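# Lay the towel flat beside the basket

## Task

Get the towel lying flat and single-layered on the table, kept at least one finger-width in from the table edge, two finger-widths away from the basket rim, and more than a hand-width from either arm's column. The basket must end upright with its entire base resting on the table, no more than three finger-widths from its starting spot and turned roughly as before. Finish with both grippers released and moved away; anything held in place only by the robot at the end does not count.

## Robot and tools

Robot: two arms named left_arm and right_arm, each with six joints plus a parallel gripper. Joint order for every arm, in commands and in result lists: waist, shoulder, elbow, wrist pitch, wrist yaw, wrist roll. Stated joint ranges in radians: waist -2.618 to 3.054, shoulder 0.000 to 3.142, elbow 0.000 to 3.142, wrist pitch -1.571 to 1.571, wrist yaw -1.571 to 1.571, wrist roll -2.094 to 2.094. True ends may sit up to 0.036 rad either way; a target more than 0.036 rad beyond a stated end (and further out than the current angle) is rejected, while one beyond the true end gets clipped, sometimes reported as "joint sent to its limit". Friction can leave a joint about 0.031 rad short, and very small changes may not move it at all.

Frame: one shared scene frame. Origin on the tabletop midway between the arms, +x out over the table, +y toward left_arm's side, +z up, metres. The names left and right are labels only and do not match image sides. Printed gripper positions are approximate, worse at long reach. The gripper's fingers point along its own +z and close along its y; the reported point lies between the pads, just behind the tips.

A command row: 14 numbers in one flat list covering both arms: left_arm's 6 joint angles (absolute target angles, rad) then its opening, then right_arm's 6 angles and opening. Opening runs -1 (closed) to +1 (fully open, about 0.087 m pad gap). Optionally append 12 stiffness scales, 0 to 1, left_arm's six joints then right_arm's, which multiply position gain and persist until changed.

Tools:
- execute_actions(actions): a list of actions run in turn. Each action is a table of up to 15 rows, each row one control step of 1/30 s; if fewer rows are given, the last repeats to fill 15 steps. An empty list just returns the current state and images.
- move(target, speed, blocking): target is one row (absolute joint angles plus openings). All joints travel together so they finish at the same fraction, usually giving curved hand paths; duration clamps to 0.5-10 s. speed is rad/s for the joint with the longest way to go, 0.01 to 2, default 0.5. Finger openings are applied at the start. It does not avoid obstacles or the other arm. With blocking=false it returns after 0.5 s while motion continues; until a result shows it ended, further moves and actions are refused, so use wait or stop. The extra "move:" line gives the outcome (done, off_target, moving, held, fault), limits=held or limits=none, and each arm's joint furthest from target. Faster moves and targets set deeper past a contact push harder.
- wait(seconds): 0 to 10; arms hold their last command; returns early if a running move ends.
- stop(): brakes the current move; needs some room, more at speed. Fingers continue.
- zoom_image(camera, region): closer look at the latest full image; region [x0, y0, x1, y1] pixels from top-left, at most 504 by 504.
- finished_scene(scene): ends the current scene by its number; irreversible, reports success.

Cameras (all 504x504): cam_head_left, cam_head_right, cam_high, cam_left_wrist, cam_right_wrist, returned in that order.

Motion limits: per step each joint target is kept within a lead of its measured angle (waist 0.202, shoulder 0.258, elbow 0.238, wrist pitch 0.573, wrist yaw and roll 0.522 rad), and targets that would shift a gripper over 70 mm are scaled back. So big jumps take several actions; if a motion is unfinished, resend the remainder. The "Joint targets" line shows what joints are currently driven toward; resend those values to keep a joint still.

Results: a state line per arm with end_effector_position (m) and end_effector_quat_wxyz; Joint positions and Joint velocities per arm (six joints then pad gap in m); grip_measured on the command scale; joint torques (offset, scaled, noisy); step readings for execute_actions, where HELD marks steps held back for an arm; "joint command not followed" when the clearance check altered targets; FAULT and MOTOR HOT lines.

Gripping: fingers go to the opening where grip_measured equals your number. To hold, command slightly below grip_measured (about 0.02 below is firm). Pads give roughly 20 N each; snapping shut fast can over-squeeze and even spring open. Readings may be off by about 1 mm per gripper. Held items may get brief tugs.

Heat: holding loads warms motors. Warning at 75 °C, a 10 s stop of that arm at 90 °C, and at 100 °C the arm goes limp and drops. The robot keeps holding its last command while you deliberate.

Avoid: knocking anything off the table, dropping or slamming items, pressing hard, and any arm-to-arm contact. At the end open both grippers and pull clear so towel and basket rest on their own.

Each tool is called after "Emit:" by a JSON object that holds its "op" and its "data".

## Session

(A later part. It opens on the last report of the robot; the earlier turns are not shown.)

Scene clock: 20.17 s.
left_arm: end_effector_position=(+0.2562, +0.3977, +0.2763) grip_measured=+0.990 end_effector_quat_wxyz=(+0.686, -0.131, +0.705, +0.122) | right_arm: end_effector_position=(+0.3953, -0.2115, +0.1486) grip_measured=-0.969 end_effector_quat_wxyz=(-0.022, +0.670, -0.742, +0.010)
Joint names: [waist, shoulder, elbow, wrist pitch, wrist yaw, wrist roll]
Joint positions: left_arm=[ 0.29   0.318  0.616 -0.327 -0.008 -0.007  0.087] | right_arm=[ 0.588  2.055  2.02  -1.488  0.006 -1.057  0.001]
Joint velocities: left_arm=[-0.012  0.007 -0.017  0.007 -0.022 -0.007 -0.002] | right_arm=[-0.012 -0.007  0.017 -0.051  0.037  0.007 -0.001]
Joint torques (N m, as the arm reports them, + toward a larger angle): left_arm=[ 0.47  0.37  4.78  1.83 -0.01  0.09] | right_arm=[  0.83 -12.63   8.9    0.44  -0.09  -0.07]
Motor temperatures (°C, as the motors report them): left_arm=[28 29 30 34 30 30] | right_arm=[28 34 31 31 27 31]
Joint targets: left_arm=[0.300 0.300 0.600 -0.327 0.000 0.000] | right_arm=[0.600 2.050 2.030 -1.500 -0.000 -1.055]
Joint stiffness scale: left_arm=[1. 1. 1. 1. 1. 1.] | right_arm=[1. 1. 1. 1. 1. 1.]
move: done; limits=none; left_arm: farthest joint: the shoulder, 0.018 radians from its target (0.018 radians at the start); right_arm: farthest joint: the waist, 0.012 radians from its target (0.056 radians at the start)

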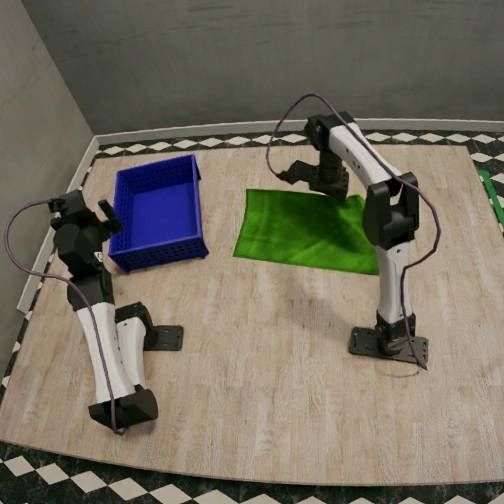

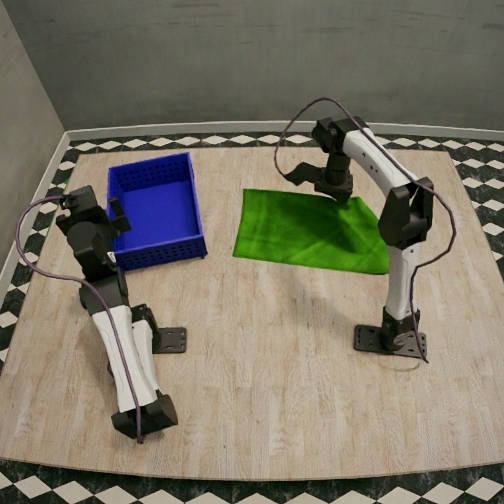

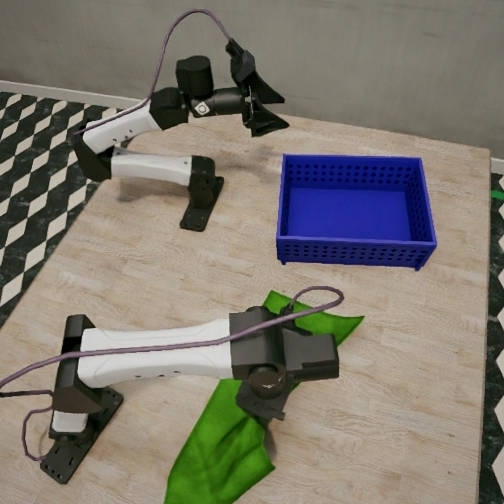

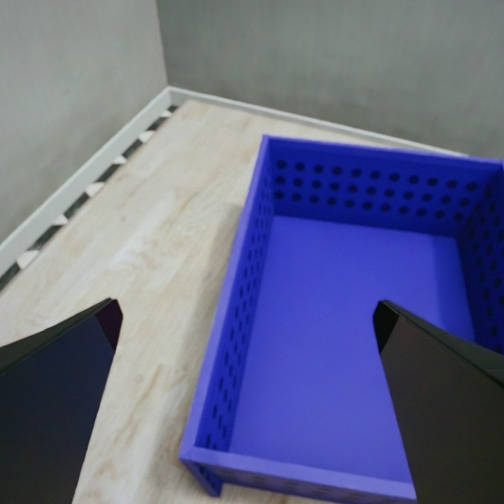

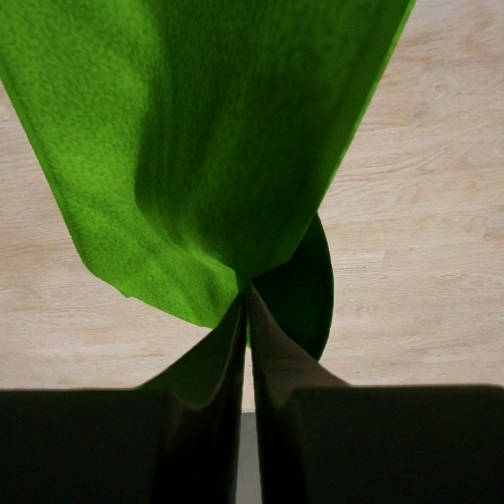

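Emit:
{"op": "move", "data": {"target": [0.3,0.3,0.6,-0.327,0,0,1,0.25,2.0,2.1,-1.5,0,-1.4,-1], "speed": 0.3}}

Scene clock: 22.43 s.
left_arm: end_effector_position=(+0.2562, +0.3977, +0.2763) grip_measured=+0.990 end_effector_quat_wxyz=(+0.686, -0.131, +0.705, +0.122) | right_arm: end_effector_position=(+0.4370, -0.3396, +0.1833) grip_measured=-0.969 end_effector_quat_wxyz=(-0.061, +0.669, -0.739, +0.050)
Joint names: [waist, shoulder, elbow, wrist pitch, wrist yaw, wrist roll]
Joint positions: left_arm=[ 0.29   0.318  0.616 -0.327 -0.008 -0.007  0.087] | right_arm=[ 0.256  2.011  2.087 -1.49   0.005 -1.392  0.001]
Joint velocities: left_arm=[-0.012 -0.022  0.007 -0.037  0.022  0.022  0.001] | right_arm=[-0.002 -0.017 -0.012 -0.051  0.066  0.022  0.001]
Joint torques (N m, as the arm reports them, + toward a larger angle): left_arm=[ 0.55  0.45  4.75  1.84 -0.02  0.12] | right_arm=[ -0.64 -12.7    9.12   0.68  -0.08  -0.14]
Motor temperatures (°C, as the motors report them): left_arm=[28 29 30 35 30 30] | right_arm=[28 35 31 31 27 31]
Joint targets: left_arm=[0.300 0.300 0.600 -0.327 -0.000 -0.000] | right_arm=[0.250 2.000 2.100 -1.500 -0.000 -1.400]
Joint stiffness scale: left_arm=[1. 1. 1. 1. 1. 1.] | right_arm=[1. 1. 1. 1. 1. 1.]
move: done; limits=none; left_arm: farthest joint: the shoulder, 0.018 radians from its target (0.018 radians at the start); right_arm: farthest joint: the elbow, 0.013 radians from its target (0.080 radians at the start)

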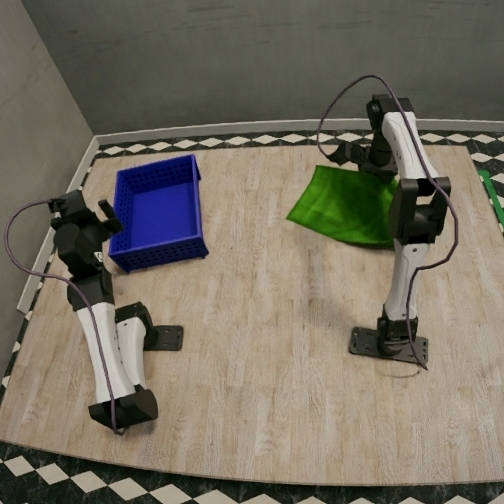

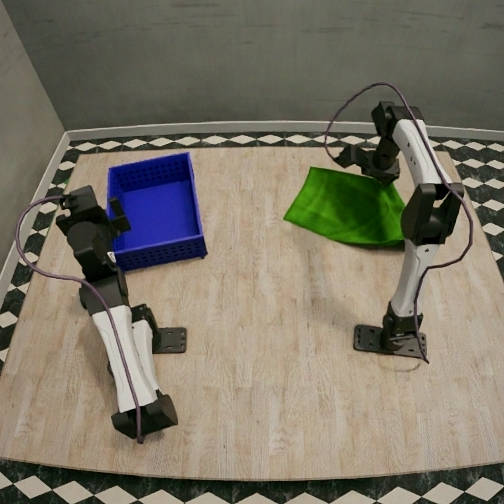

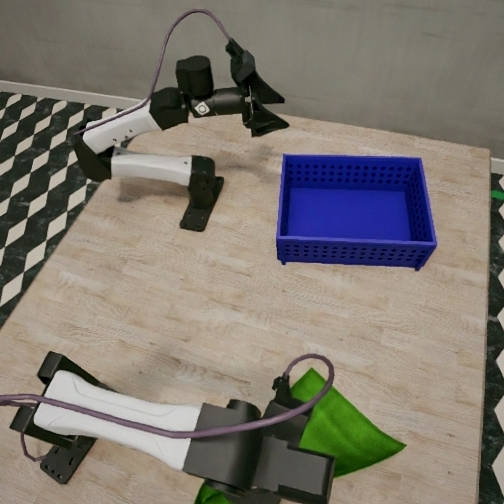

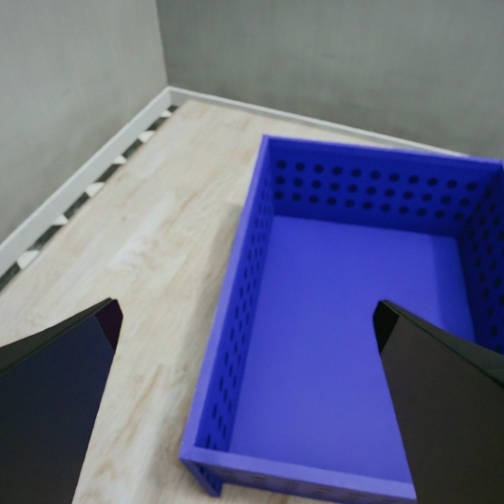

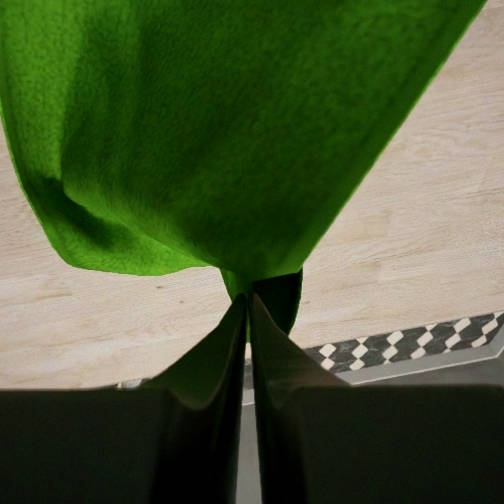

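Emit:
{"op": "move", "data": {"target": [0.3,0.3,0.6,-0.327,0,0,1,0.5,2.35,1.99,-1.14,0,-1.0,-1], "speed": 0.25}}

Emit:
{"op": "move", "data": {"target": [0.3,0.3,0.6,-0.327,0,0,1,0.5,2.35,1.99,-1.14,0,-1.0,0]}}

Emit:
{"op": "move", "data": {"target": [0.3,0.3,0.6,-0.327,0,0,1,0.1,0.6,1.2,-1.3,0,0,1], "speed": 1}}

Scene clock: 25.33 s.
left_arm: end_effector_position=(+0.2562, +0.3977, +0.2763) grip_measured=+0.990 end_effector_quat_wxyz=(+0.686, -0.131, +0.705, +0.122) | right_arm: end_effector_position=(+0.4757, -0.2228, +0.0343) grip_measured=-0.969 end_effector_quat_wxyz=(-0.047, +0.613, -0.788, +0.020)
Joint names: [waist, shoulder, elbow, wrist pitch, wrist yaw, wrist roll]
Joint positions: left_arm=[ 0.29   0.318  0.616 -0.327 -0.008 -0.007  0.087] | right_arm=[ 0.491  2.33   2.008 -1.148  0.005 -1.007  0.001]
Joint velocities: left_arm=[-0.017 -0.002  0.012 -0.022 -0.007  0.022 -0.001] | right_arm=[ 0.032 -0.012  0.002 -0.007 -0.037 -0.007 -0.   ]
Joint torques (N m, as the arm reports them, + toward a larger angle): left_arm=[ 0.56  0.39  4.84  1.82 -0.02  0.11] | right_arm=[  0.59 -13.18   6.65   0.84  -0.08  -0.03]
Motor temperatures (°C, as the motors report them): left_arm=[28 29 30 35 30 30] | right_arm=[28 35 31 31 27 31]
Joint targets: left_arm=[0.300 0.300 0.600 -0.327 0.000 0.000] | right_arm=[0.500 2.350 1.990 -1.140 -0.000 -1.000]
Joint stiffness scale: left_arm=[1. 1. 1. 1. 1. 1.] | right_arm=[1. 1. 1. 1. 1. 1.]
move: done; limits=none; left_arm: farthest joint: the shoulder, 0.018 radians from its target (0.018 radians at the start); right_arm: farthest joint: the shoulder, 0.020 radians from its target (0.339 radians at the start)

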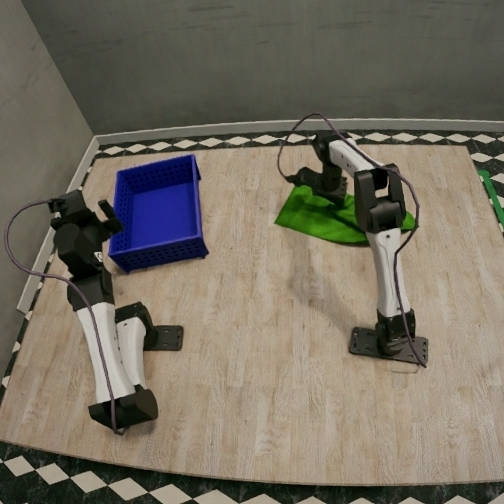

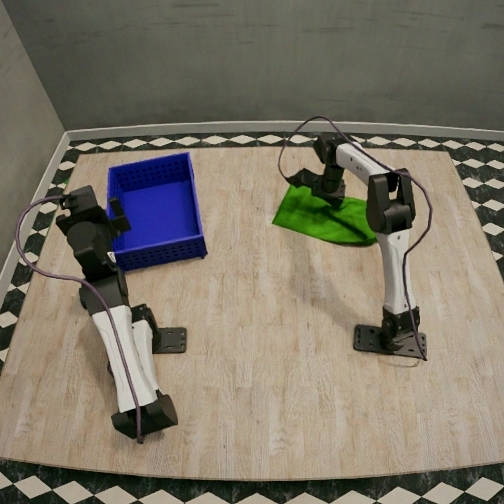

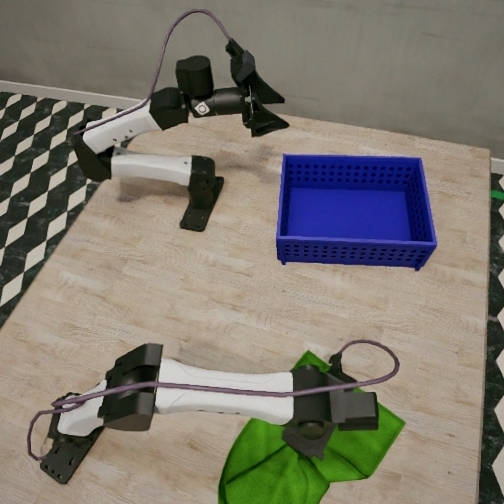

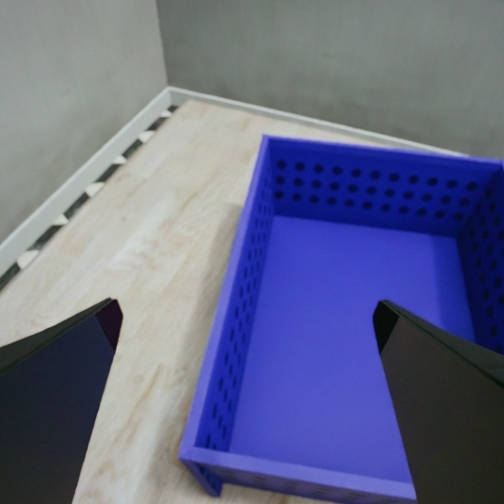

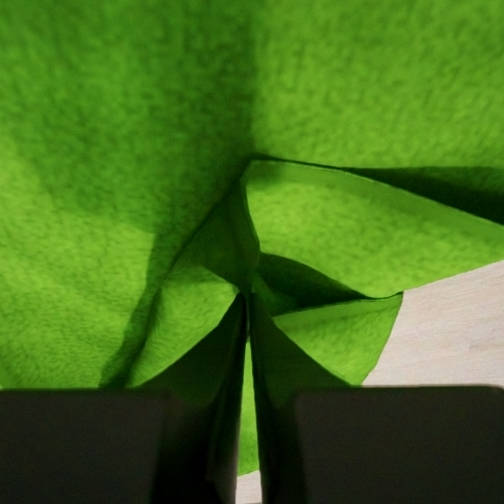

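Scene clock: 26.03 s.
left_arm: end_effector_position=(+0.2562, +0.3977, +0.2763) grip_measured=+0.990 end_effector_quat_wxyz=(+0.686, -0.131, +0.705, +0.122) | right_arm: end_effector_position=(+0.4768, -0.2225, +0.0344) grip_measured=+0.000 end_effector_quat_wxyz=(-0.049, +0.613, -0.788, +0.020)
Joint names: [waist, shoulder, elbow, wrist pitch, wrist yaw, wrist roll]
Joint positions: left_arm=[ 0.29   0.318  0.616 -0.327 -0.008 -0.007  0.087] | right_arm=[ 0.491  2.33   2.008 -1.144  0.005 -1.007  0.044]
Joint velocities: left_arm=[ 0.002  0.002 -0.007 -0.022  0.007  0.066  0.001] | right_arm=[-0.012 -0.007  0.007  0.066  0.007  0.022  0.001]
Joint torques (N m, as the arm reports them, + toward a larger angle): left_arm=[ 0.55  0.36  4.83  1.84 -0.03  0.11] | right_arm=[  0.54 -13.28   6.67   0.76  -0.08  -0.03]
Motor temperatures (°C, as the motors report them): left_arm=[28 29 30 35 30 30] | right_arm=[28 36 31 31 27 31]
Joint targets: left_arm=[0.300 0.300 0.600 -0.327 -0.000 -0.000] | right_arm=[0.500 2.350 1.990 -1.140 0.000 -1.000]
Joint stiffness scale: left_arm=[1. 1. 1. 1. 1. 1.] | right_arm=[1. 1. 1. 1. 1. 1.]
move: done; limits=none; left_arm: farthest joint: the shoulder, 0.018 radians from its target (0.018 radians at the start); right_arm: farthest joint: the shoulder, 0.020 radians from its target (0.020 radians at the start)

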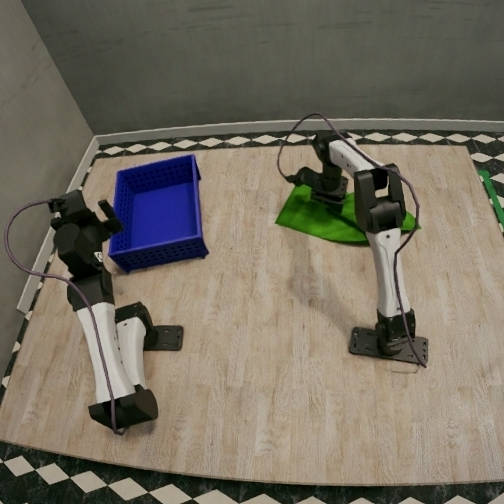

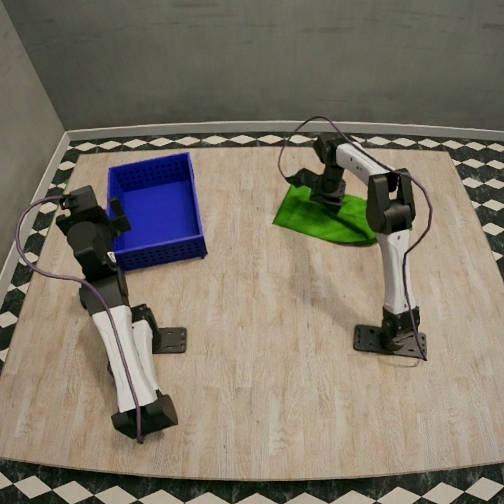

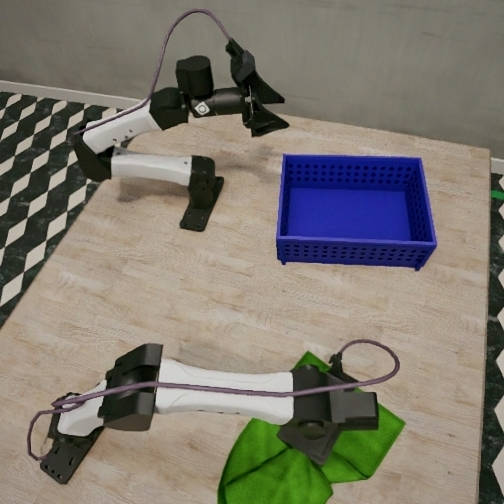

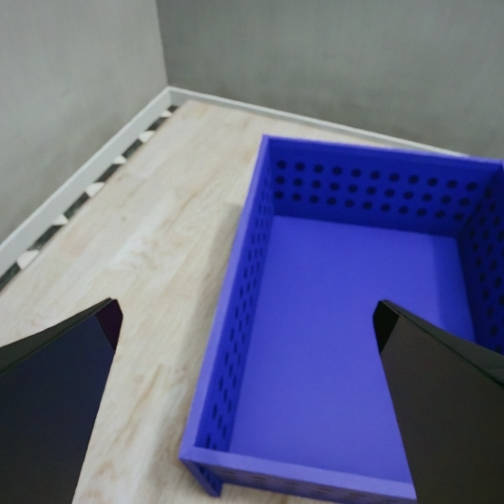

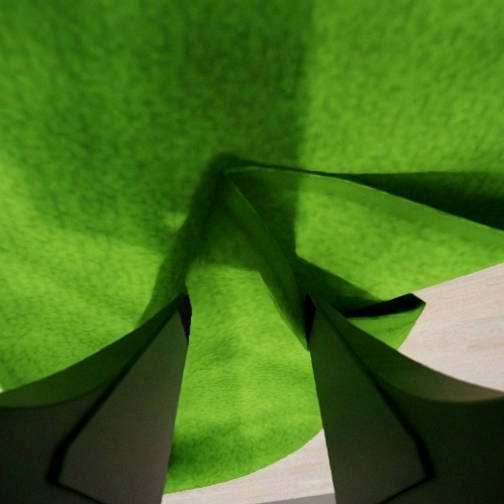

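Scene clock: 28.60 s.
left_arm: end_effector_position=(+0.2562, +0.3977, +0.2763) grip_measured=+0.990 end_effector_quat_wxyz=(+0.686, -0.131, +0.705, +0.122) | right_arm: end_effector_position=(+0.1696, -0.3401, +0.2664) grip_measured=+1.000 end_effector_quat_wxyz=(+0.434, +0.026, +0.900, -0.017)
Joint names: [waist, shoulder, elbow, wrist pitch, wrist yaw, wrist roll]
Joint positions: left_arm=[ 0.29   0.318  0.616 -0.327 -0.008 -0.007  0.087] | right_arm=[ 0.113  0.609  1.221 -1.284  0.005 -0.007  0.087]
Joint velocities: left_arm=[-0.017 -0.007  0.007 -0.066  0.022  0.007 -0.001] | right_arm=[-0.022 -0.007 -0.022  0.022 -0.037  0.007  0.   ]
Joint torques (N m, as the arm reports them, + toward a larger angle): left_arm=[ 0.55  0.42  4.83  1.82 -0.02  0.1 ] | right_arm=[-1.2   1.86  5.07  2.05 -0.02 -0.05]
Motor temperatures (°C, as the motors report them): left_arm=[28 29 30 35 30 30] | right_arm=[28 36 31 31 27 31]
Joint targets: left_arm=[0.300 0.300 0.600 -0.327 -0.000 0.000] | right_arm=[0.100 0.600 1.200 -1.300 0.000 0.000]
Joint stiffness scale: left_arm=[1. 1. 1. 1. 1. 1.] | right_arm=[1. 1. 1. 1. 1. 1.]
move: off_target (right_arm); limits=none; left_arm: farthest joint: the shoulder, 0.018 radians from its target (0.018 radians at the start); right_arm: farthest joint: the elbow, 0.021 radians from its target (0.808 radians at the start)

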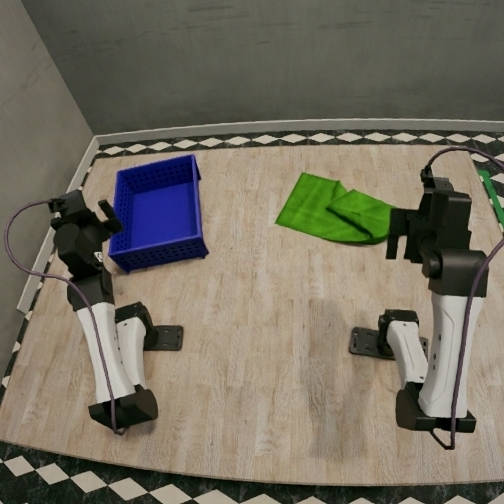

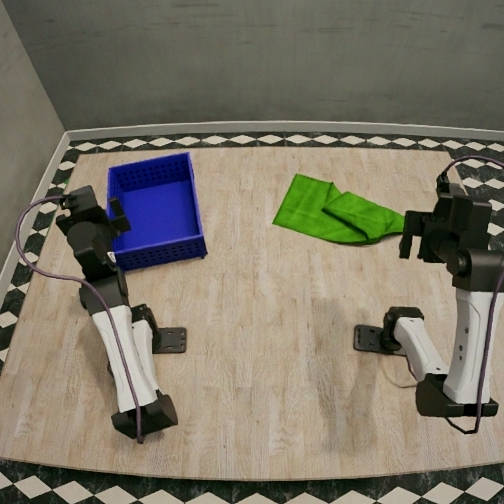

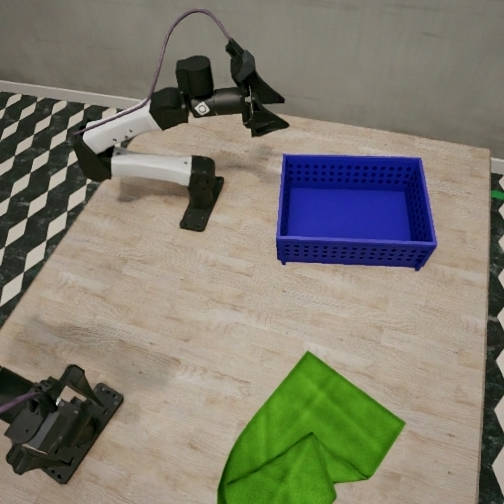

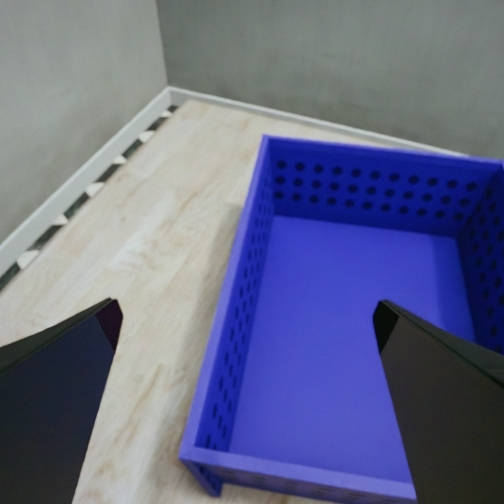

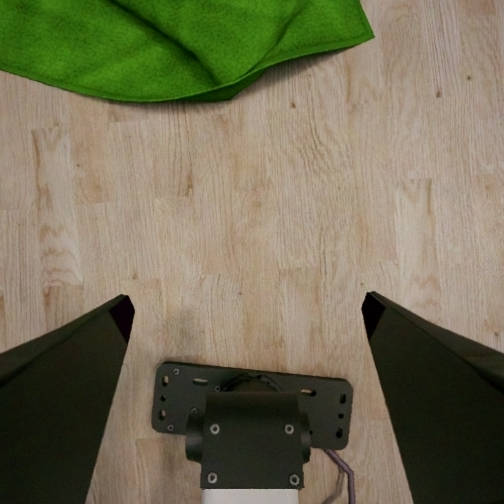

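Emit:
{"op": "move", "data": {"target": [-0.79,1.2,1.6,-1.0,0,0,0.2,-0.25,1.4,1.5,-1.3,0,0.79,0.2], "speed": 1}}

Emit:
{"op": "move", "data": {"target": [-0.79,2.527,2.374,-1.047,0,0,0.2,-0.26,2.15,1.714,-1.145,0,0.79,0.2], "speed": 0.8}}

Scene clock: 32.07 s.
left_arm: end_effector_position=(+0.2675, +0.1148, +0.3282) grip_measured=+0.200 end_effector_quat_wxyz=(+0.431, +0.309, +0.832, -0.162) | right_arm: end_effector_position=(+0.2956, -0.4152, +0.2148) grip_measured=+0.200 end_effector_quat_wxyz=(+0.189, +0.552, +0.811, +0.033)
Joint names: [waist, shoulder, elbow, wrist pitch, wrist yaw, wrist roll]
Joint positions: left_arm=[-0.781  1.189  1.573 -0.998 -0.003 -0.006  0.053] | right_arm=[-0.238  1.388  1.488 -1.285  0.005  0.782  0.052]
Joint velocities: left_arm=[-0.002 -0.022 -0.007  0.007 -0.022 -0.007  0.001] | right_arm=[-0.012  0.002 -0.007  0.051  0.037  0.051 -0.001]
Joint torques (N m, as the arm reports them, + toward a larger angle): left_arm=[-1.05 -2.09  7.43  1.75 -0.07  0.1 ] | right_arm=[-1.12 -4.64  9.47  1.18  0.03 -0.05]
Motor temperatures (°C, as the motors report them): left_arm=[28 29 31 35 30 30] | right_arm=[28 35 32 32 27 31]
Joint targets: left_arm=[-0.790 1.200 1.600 -1.000 -0.000 -0.000] | right_arm=[-0.250 1.400 1.500 -1.300 0.000 0.790]
Joint stiffness scale: left_arm=[1. 1. 1. 1. 1. 1.] | right_arm=[1. 1. 1. 1. 1. 1.]
move: off_target (left_arm); limits=none; left_arm: farthest joint: the elbow, 0.027 radians from its target (0.984 radians at the start); right_arm: farthest joint: the wrist pitch, 0.015 radians from its target (0.016 radians at the start)

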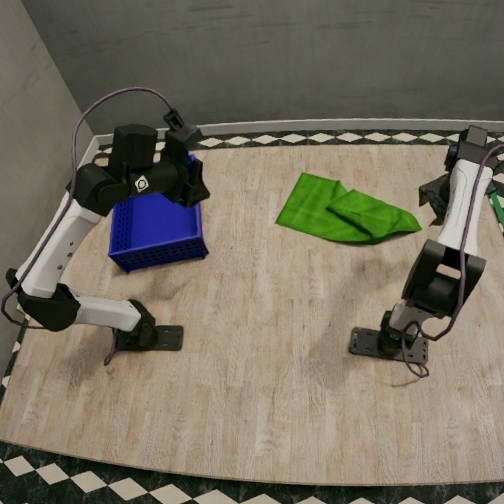

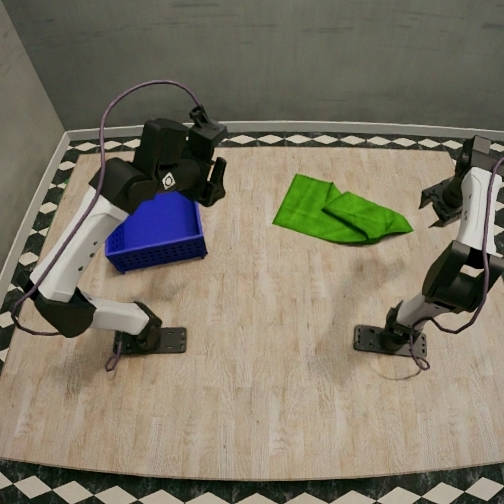

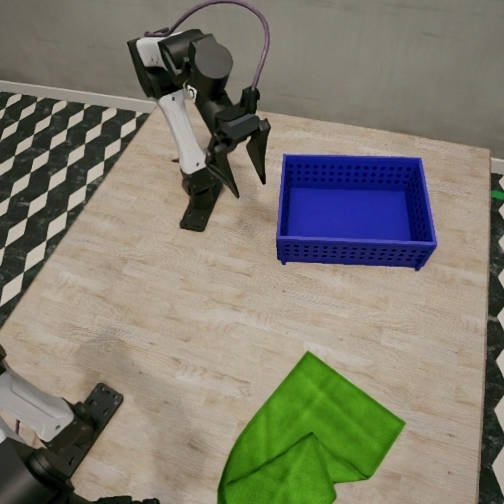

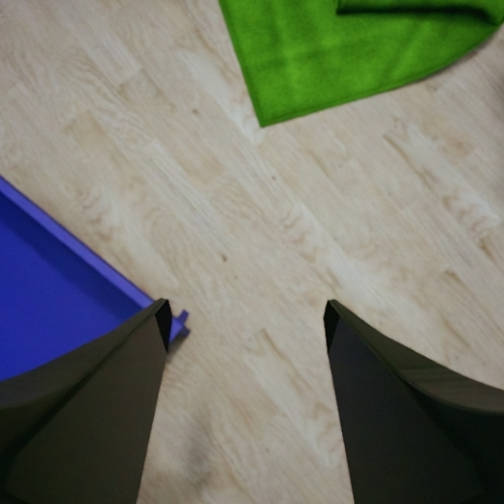

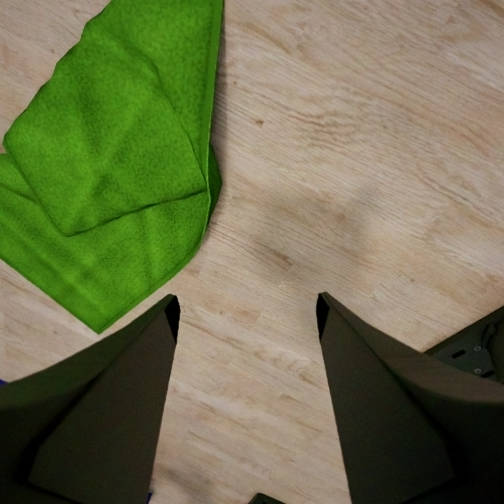

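Scene clock: 34.40 s.
left_arm: end_effector_position=(+0.4370, -0.0335, +0.0256) grip_measured=+0.200 end_effector_quat_wxyz=(+0.155, +0.344, +0.925, -0.057) | right_arm: end_effector_position=(+0.3857, -0.4585, +0.0394) grip_measured=+0.200 end_effector_quat_wxyz=(-0.005, +0.567, +0.824, -0.004)
Joint names: [waist, shoulder, elbow, wrist pitch, wrist yaw, wrist roll]
Joint positions: left_arm=[-0.781  2.54   2.349 -1.048 -0.003 -0.006  0.053] | right_arm=[-0.247  2.134  1.702 -1.15   0.005  0.783  0.052]
Joint velocities: left_arm=[ 0.022 -0.012 -0.007  0.022 -0.022 -0.051  0.   ] | right_arm=[-0.037 -0.007 -0.012  0.022 -0.037 -0.022  0.   ]
Joint torques (N m, as the arm reports them, + toward a larger angle): left_arm=[ -1.06 -14.83   7.78   1.02  -0.07   0.09] | right_arm=[ -1.17 -11.61   9.09   0.52   0.03  -0.03]
Motor temperatures (°C, as the motors report them): left_arm=[28 30 31 35 30 30] | right_arm=[28 36 32 32 27 31]
Joint targets: left_arm=[-0.790 2.527 2.374 -1.047 0.000 0.000] | right_arm=[-0.260 2.150 1.714 -1.145 0.000 0.790]
Joint stiffness scale: left_arm=[1. 1. 1. 1. 1. 1.] | right_arm=[1. 1. 1. 1. 1. 1.]
move: off_target (left_arm); limits=none; left_arm: farthest joint: the elbow, 0.025 radians from its target (0.801 radians at the start); right_arm: farthest joint: the shoulder, 0.016 radians from its target (0.762 radians at the start)

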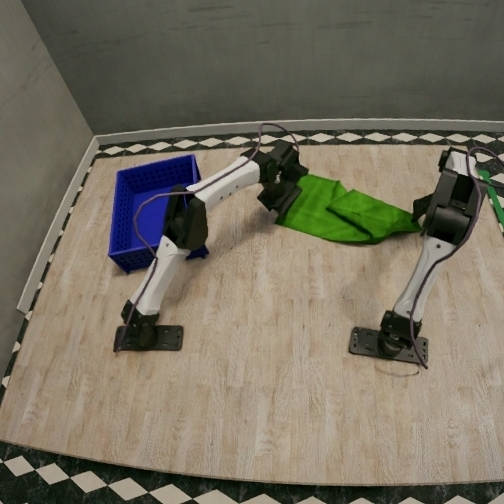

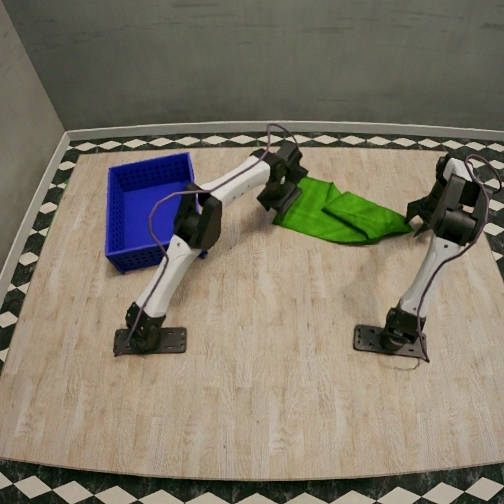

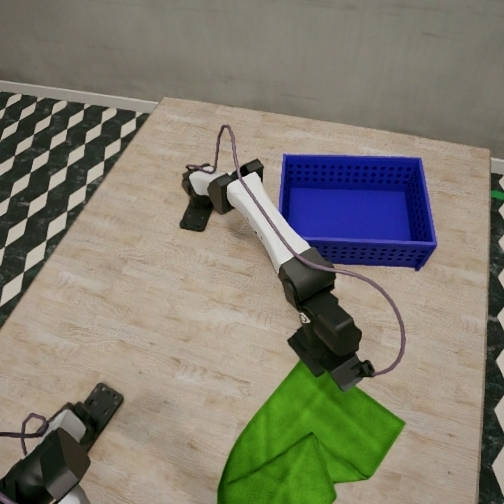

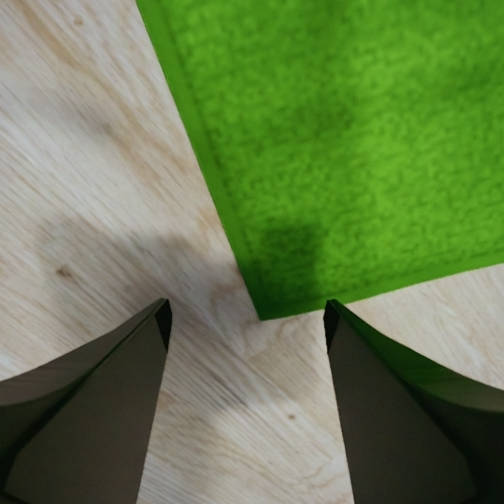

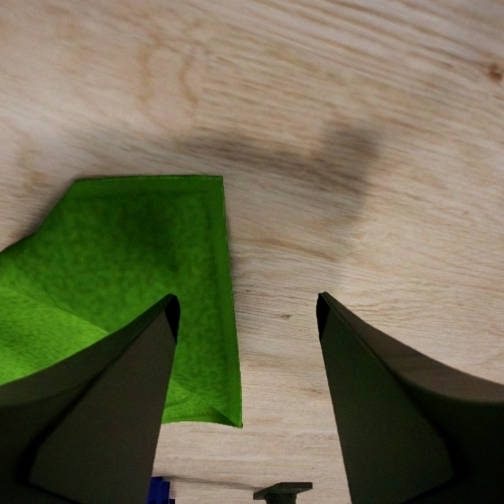

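Emit:
{"op": "move", "data": {"target": [-0.79,2.575,2.374,-0.91,0,0,0.2,-0.21,2.25,1.735,-1.06,0,0.79,0.2], "speed": 0.15}}

Scene clock: 36.27 s.
left_arm: end_effector_position=(+0.4564, -0.0505, +0.0176) grip_measured=+0.200 end_effector_quat_wxyz=(+0.195, +0.341, +0.917, -0.072) | right_arm: end_effector_position=(+0.4061, -0.4574, +0.0100) grip_measured=+0.200 end_effector_quat_wxyz=(+0.002, +0.557, +0.830, -0.002)
Joint names: [waist, shoulder, elbow, wrist pitch, wrist yaw, wrist roll]
Joint positions: left_arm=[-0.781  2.567  2.349 -0.934 -0.003 -0.006  0.053] | right_arm=[-0.223  2.221  1.725 -1.072  0.005  0.783  0.052]
Joint velocities: left_arm=[ 0.002  0.017 -0.012  0.037 -0.037  0.081 -0.   ] | right_arm=[ 0.002 -0.007  0.002 -0.066  0.066 -0.007  0.001]
Joint torques (N m, as the arm reports them, + toward a larger angle): left_arm=[ -1.06 -13.49   7.96   1.36  -0.08   0.09] | right_arm=[  0.92 -11.29   8.79   0.64   0.03  -0.03]
Motor temperatures (°C, as the motors report them): left_arm=[28 31 31 35 30 30] | right_arm=[28 36 32 32 27 31]
Joint targets: left_arm=[-0.790 2.575 2.374 -0.910 0.000 -0.000] | right_arm=[-0.210 2.250 1.735 -1.060 0.000 0.790]
Joint stiffness scale: left_arm=[1. 1. 1. 1. 1. 1.] | right_arm=[1. 1. 1. 1. 1. 1.]
move: off_target (left_arm, right_arm); limits=none; left_arm: farthest joint: the elbow, 0.025 radians from its target (0.025 radians at the start); right_arm: farthest joint: the shoulder, 0.029 radians from its target (0.116 radians at the start)

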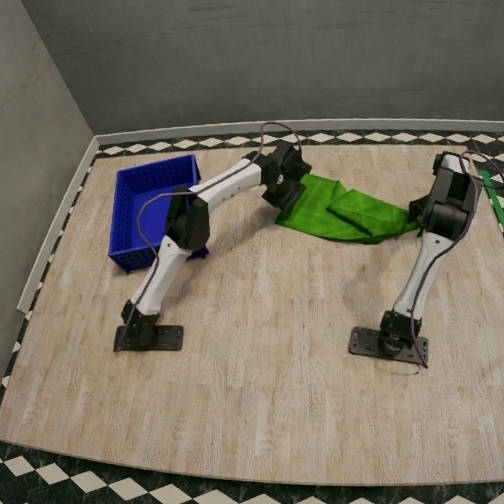

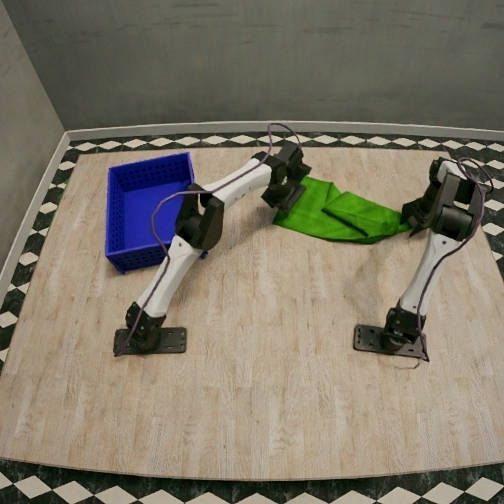

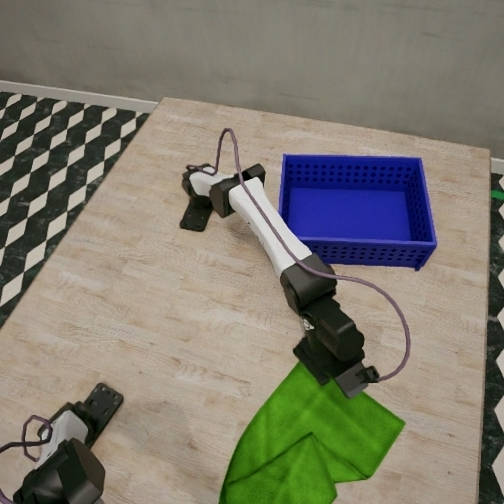

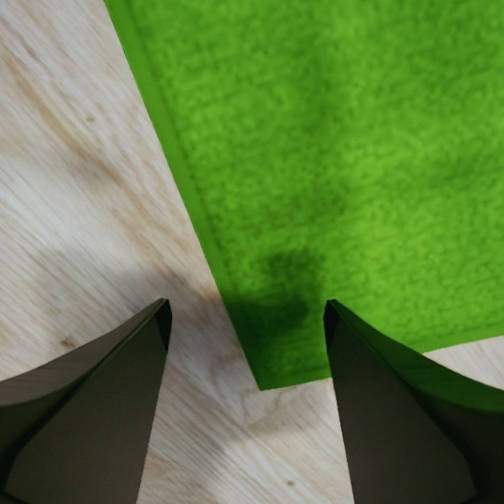

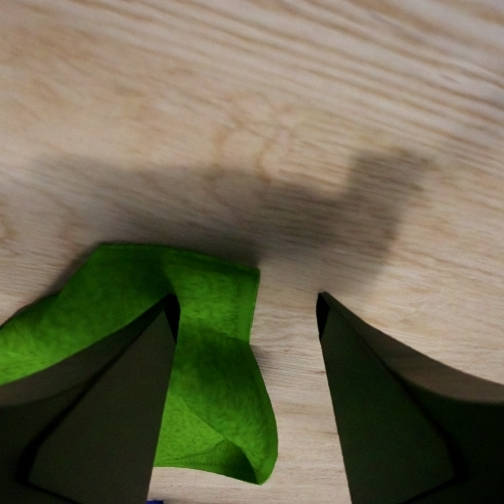

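Emit:
{"op": "move", "data": {"target": [-0.79,2.63,2.374,-0.89,0,0,0.2,-0.21,2.26,1.735,-1.06,0,0.79,-1], "speed": 0.1}}

Emit:
{"op": "move", "data": {"target": [-0.79,2.63,2.374,-0.89,0,0,-1,-0.21,2.26,1.735,-1.06,0,0.79,-1]}}

Scene clock: 37.80 s.
left_arm: end_effector_position=(+0.4576, -0.0518, +0.0063) grip_measured=+0.200 end_effector_quat_wxyz=(+0.191, +0.341, +0.918, -0.072) | right_arm: end_effector_position=(+0.4064, -0.4575, +0.0100) grip_measured=-0.994 end_effector_quat_wxyz=(+0.002, +0.557, +0.830, -0.002)
Joint names: [waist, shoulder, elbow, wrist pitch, wrist yaw, wrist roll]
Joint positions: left_arm=[-0.781  2.591  2.352 -0.92  -0.002 -0.006  0.053] | right_arm=[-0.223  2.221  1.725 -1.071  0.005  0.783  0.   ]
Joint velocities: left_arm=[ 0.002 -0.012 -0.002  0.022  0.022  0.007  0.001] | right_arm=[-0.007 -0.012  0.012 -0.007 -0.007 -0.037  0.   ]
Joint torques (N m, as the arm reports them, + toward a larger angle): left_arm=[ -1.04 -11.2    7.76   1.44  -0.08   0.08] | right_arm=[  0.94 -10.5    8.8    0.62   0.03  -0.03]
Motor temperatures (°C, as the motors report them): left_arm=[28 32 31 35 30 30] | right_arm=[28 36 33 32 27 31]
Joint targets: left_arm=[-0.790 2.630 2.374 -0.890 -0.000 0.000] | right_arm=[-0.210 2.260 1.735 -1.060 -0.000 0.790]
Joint stiffness scale: left_arm=[1. 1. 1. 1. 1. 1.] | right_arm=[1. 1. 1. 1. 1. 1.]
move: off_target (left_arm, right_arm); limits=none; left_arm: farthest joint: the shoulder, 0.039 radians from its target (0.063 radians at the start); right_arm: farthest joint: the shoulder, 0.039 radians from its target (0.039 radians at the start)

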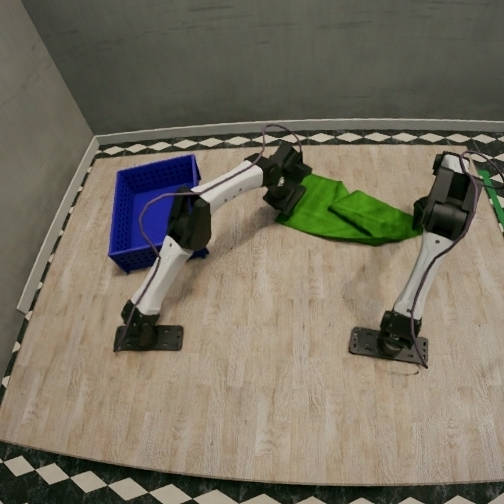

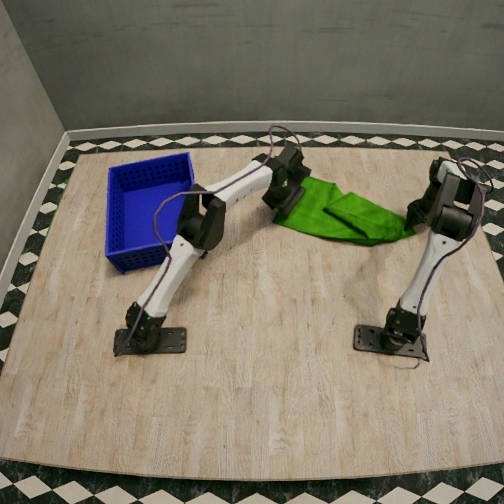

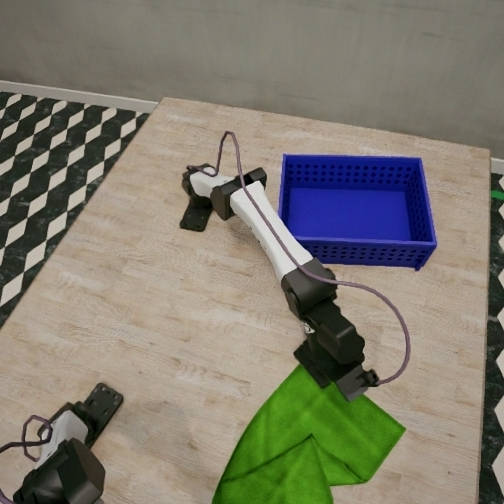

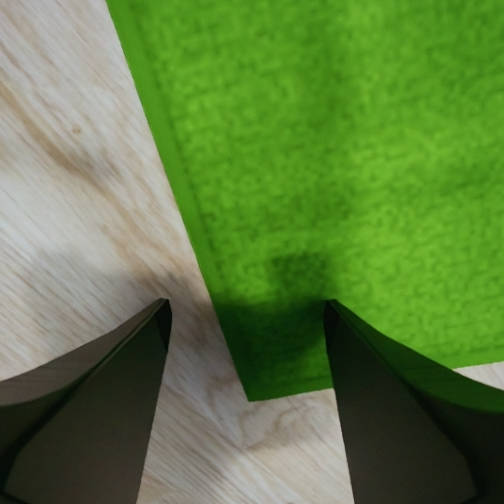

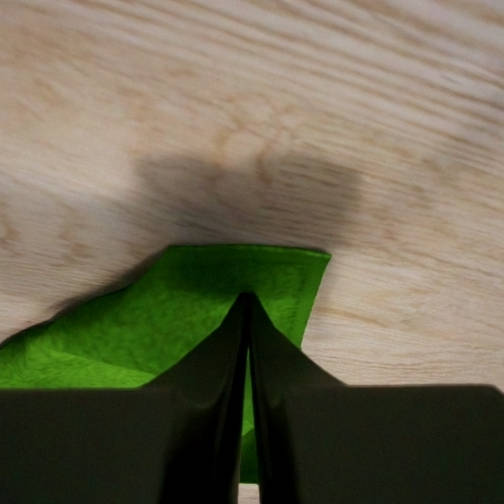

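Scene clock: 38.63 s.
left_arm: end_effector_position=(+0.4597, -0.0543, +0.0063) grip_measured=-0.987 end_effector_quat_wxyz=(+0.196, +0.341, +0.916, -0.075) | right_arm: end_effector_position=(+0.4065, -0.4576, +0.0100) grip_measured=-0.994 end_effector_quat_wxyz=(+0.003, +0.557, +0.830, -0.002)
Joint names: [waist, shoulder, elbow, wrist pitch, wrist yaw, wrist roll]
Joint positions: left_arm=[-0.781  2.596  2.358 -0.911  0.001 -0.007  0.001] | right_arm=[-0.223  2.221  1.725 -1.071  0.005  0.783  0.   ]
Joint velocities: left_arm=[-0.012  0.007 -0.007  0.081  0.037 -0.051 -0.001] | right_arm=[-0.012  0.007 -0.012  0.007  0.081 -0.066  0.   ]
Joint torques (N m, as the arm reports them, + toward a larger angle): left_arm=[ -1.07 -11.55   7.33   1.34  -0.11   0.09] | right_arm=[  0.93 -10.5    8.81   0.62   0.03  -0.03]
Motor temperatures (°C, as the motors report them): left_arm=[28 32 31 35 30 30] | right_arm=[28 36 33 32 27 31]
Joint targets: left_arm=[-0.790 2.630 2.374 -0.890 0.000 -0.000] | right_arm=[-0.210 2.260 1.735 -1.060 -0.000 0.790]
Joint stiffness scale: left_arm=[1. 1. 1. 1. 1. 1.] | right_arm=[1. 1. 1. 1. 1. 1.]
move: off_target (left_arm, right_arm); limits=none; left_arm: farthest joint: the shoulder, 0.034 radians from its target (0.039 radians at the start); right_arm: farthest joint: the shoulder, 0.039 radians from its target (0.039 radians at the start)

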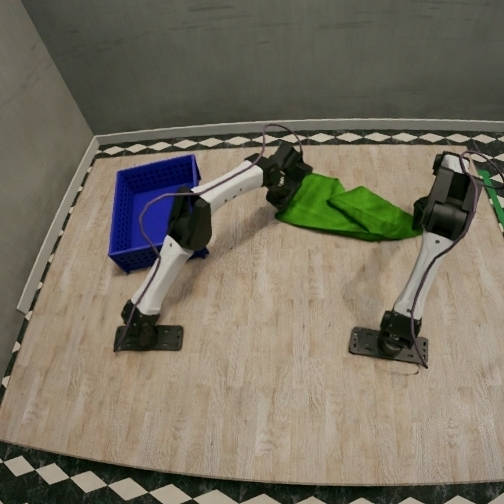

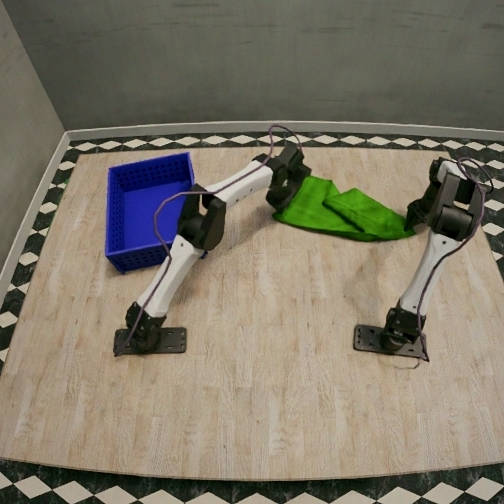

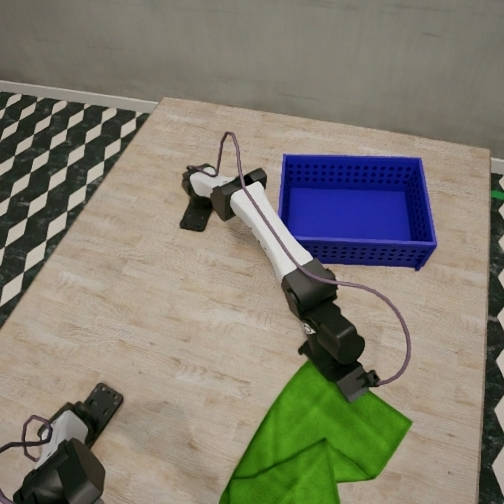

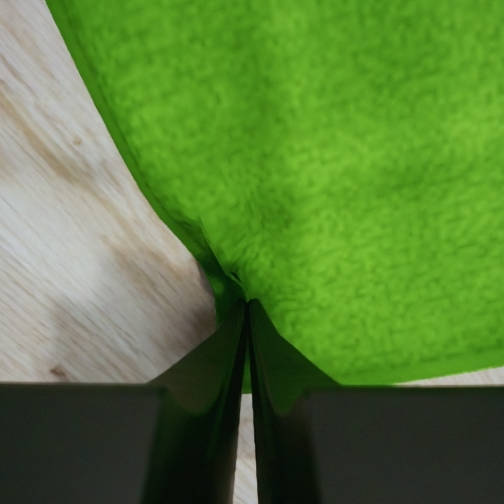

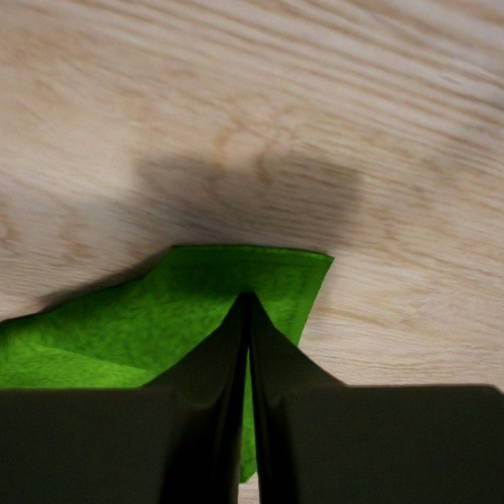

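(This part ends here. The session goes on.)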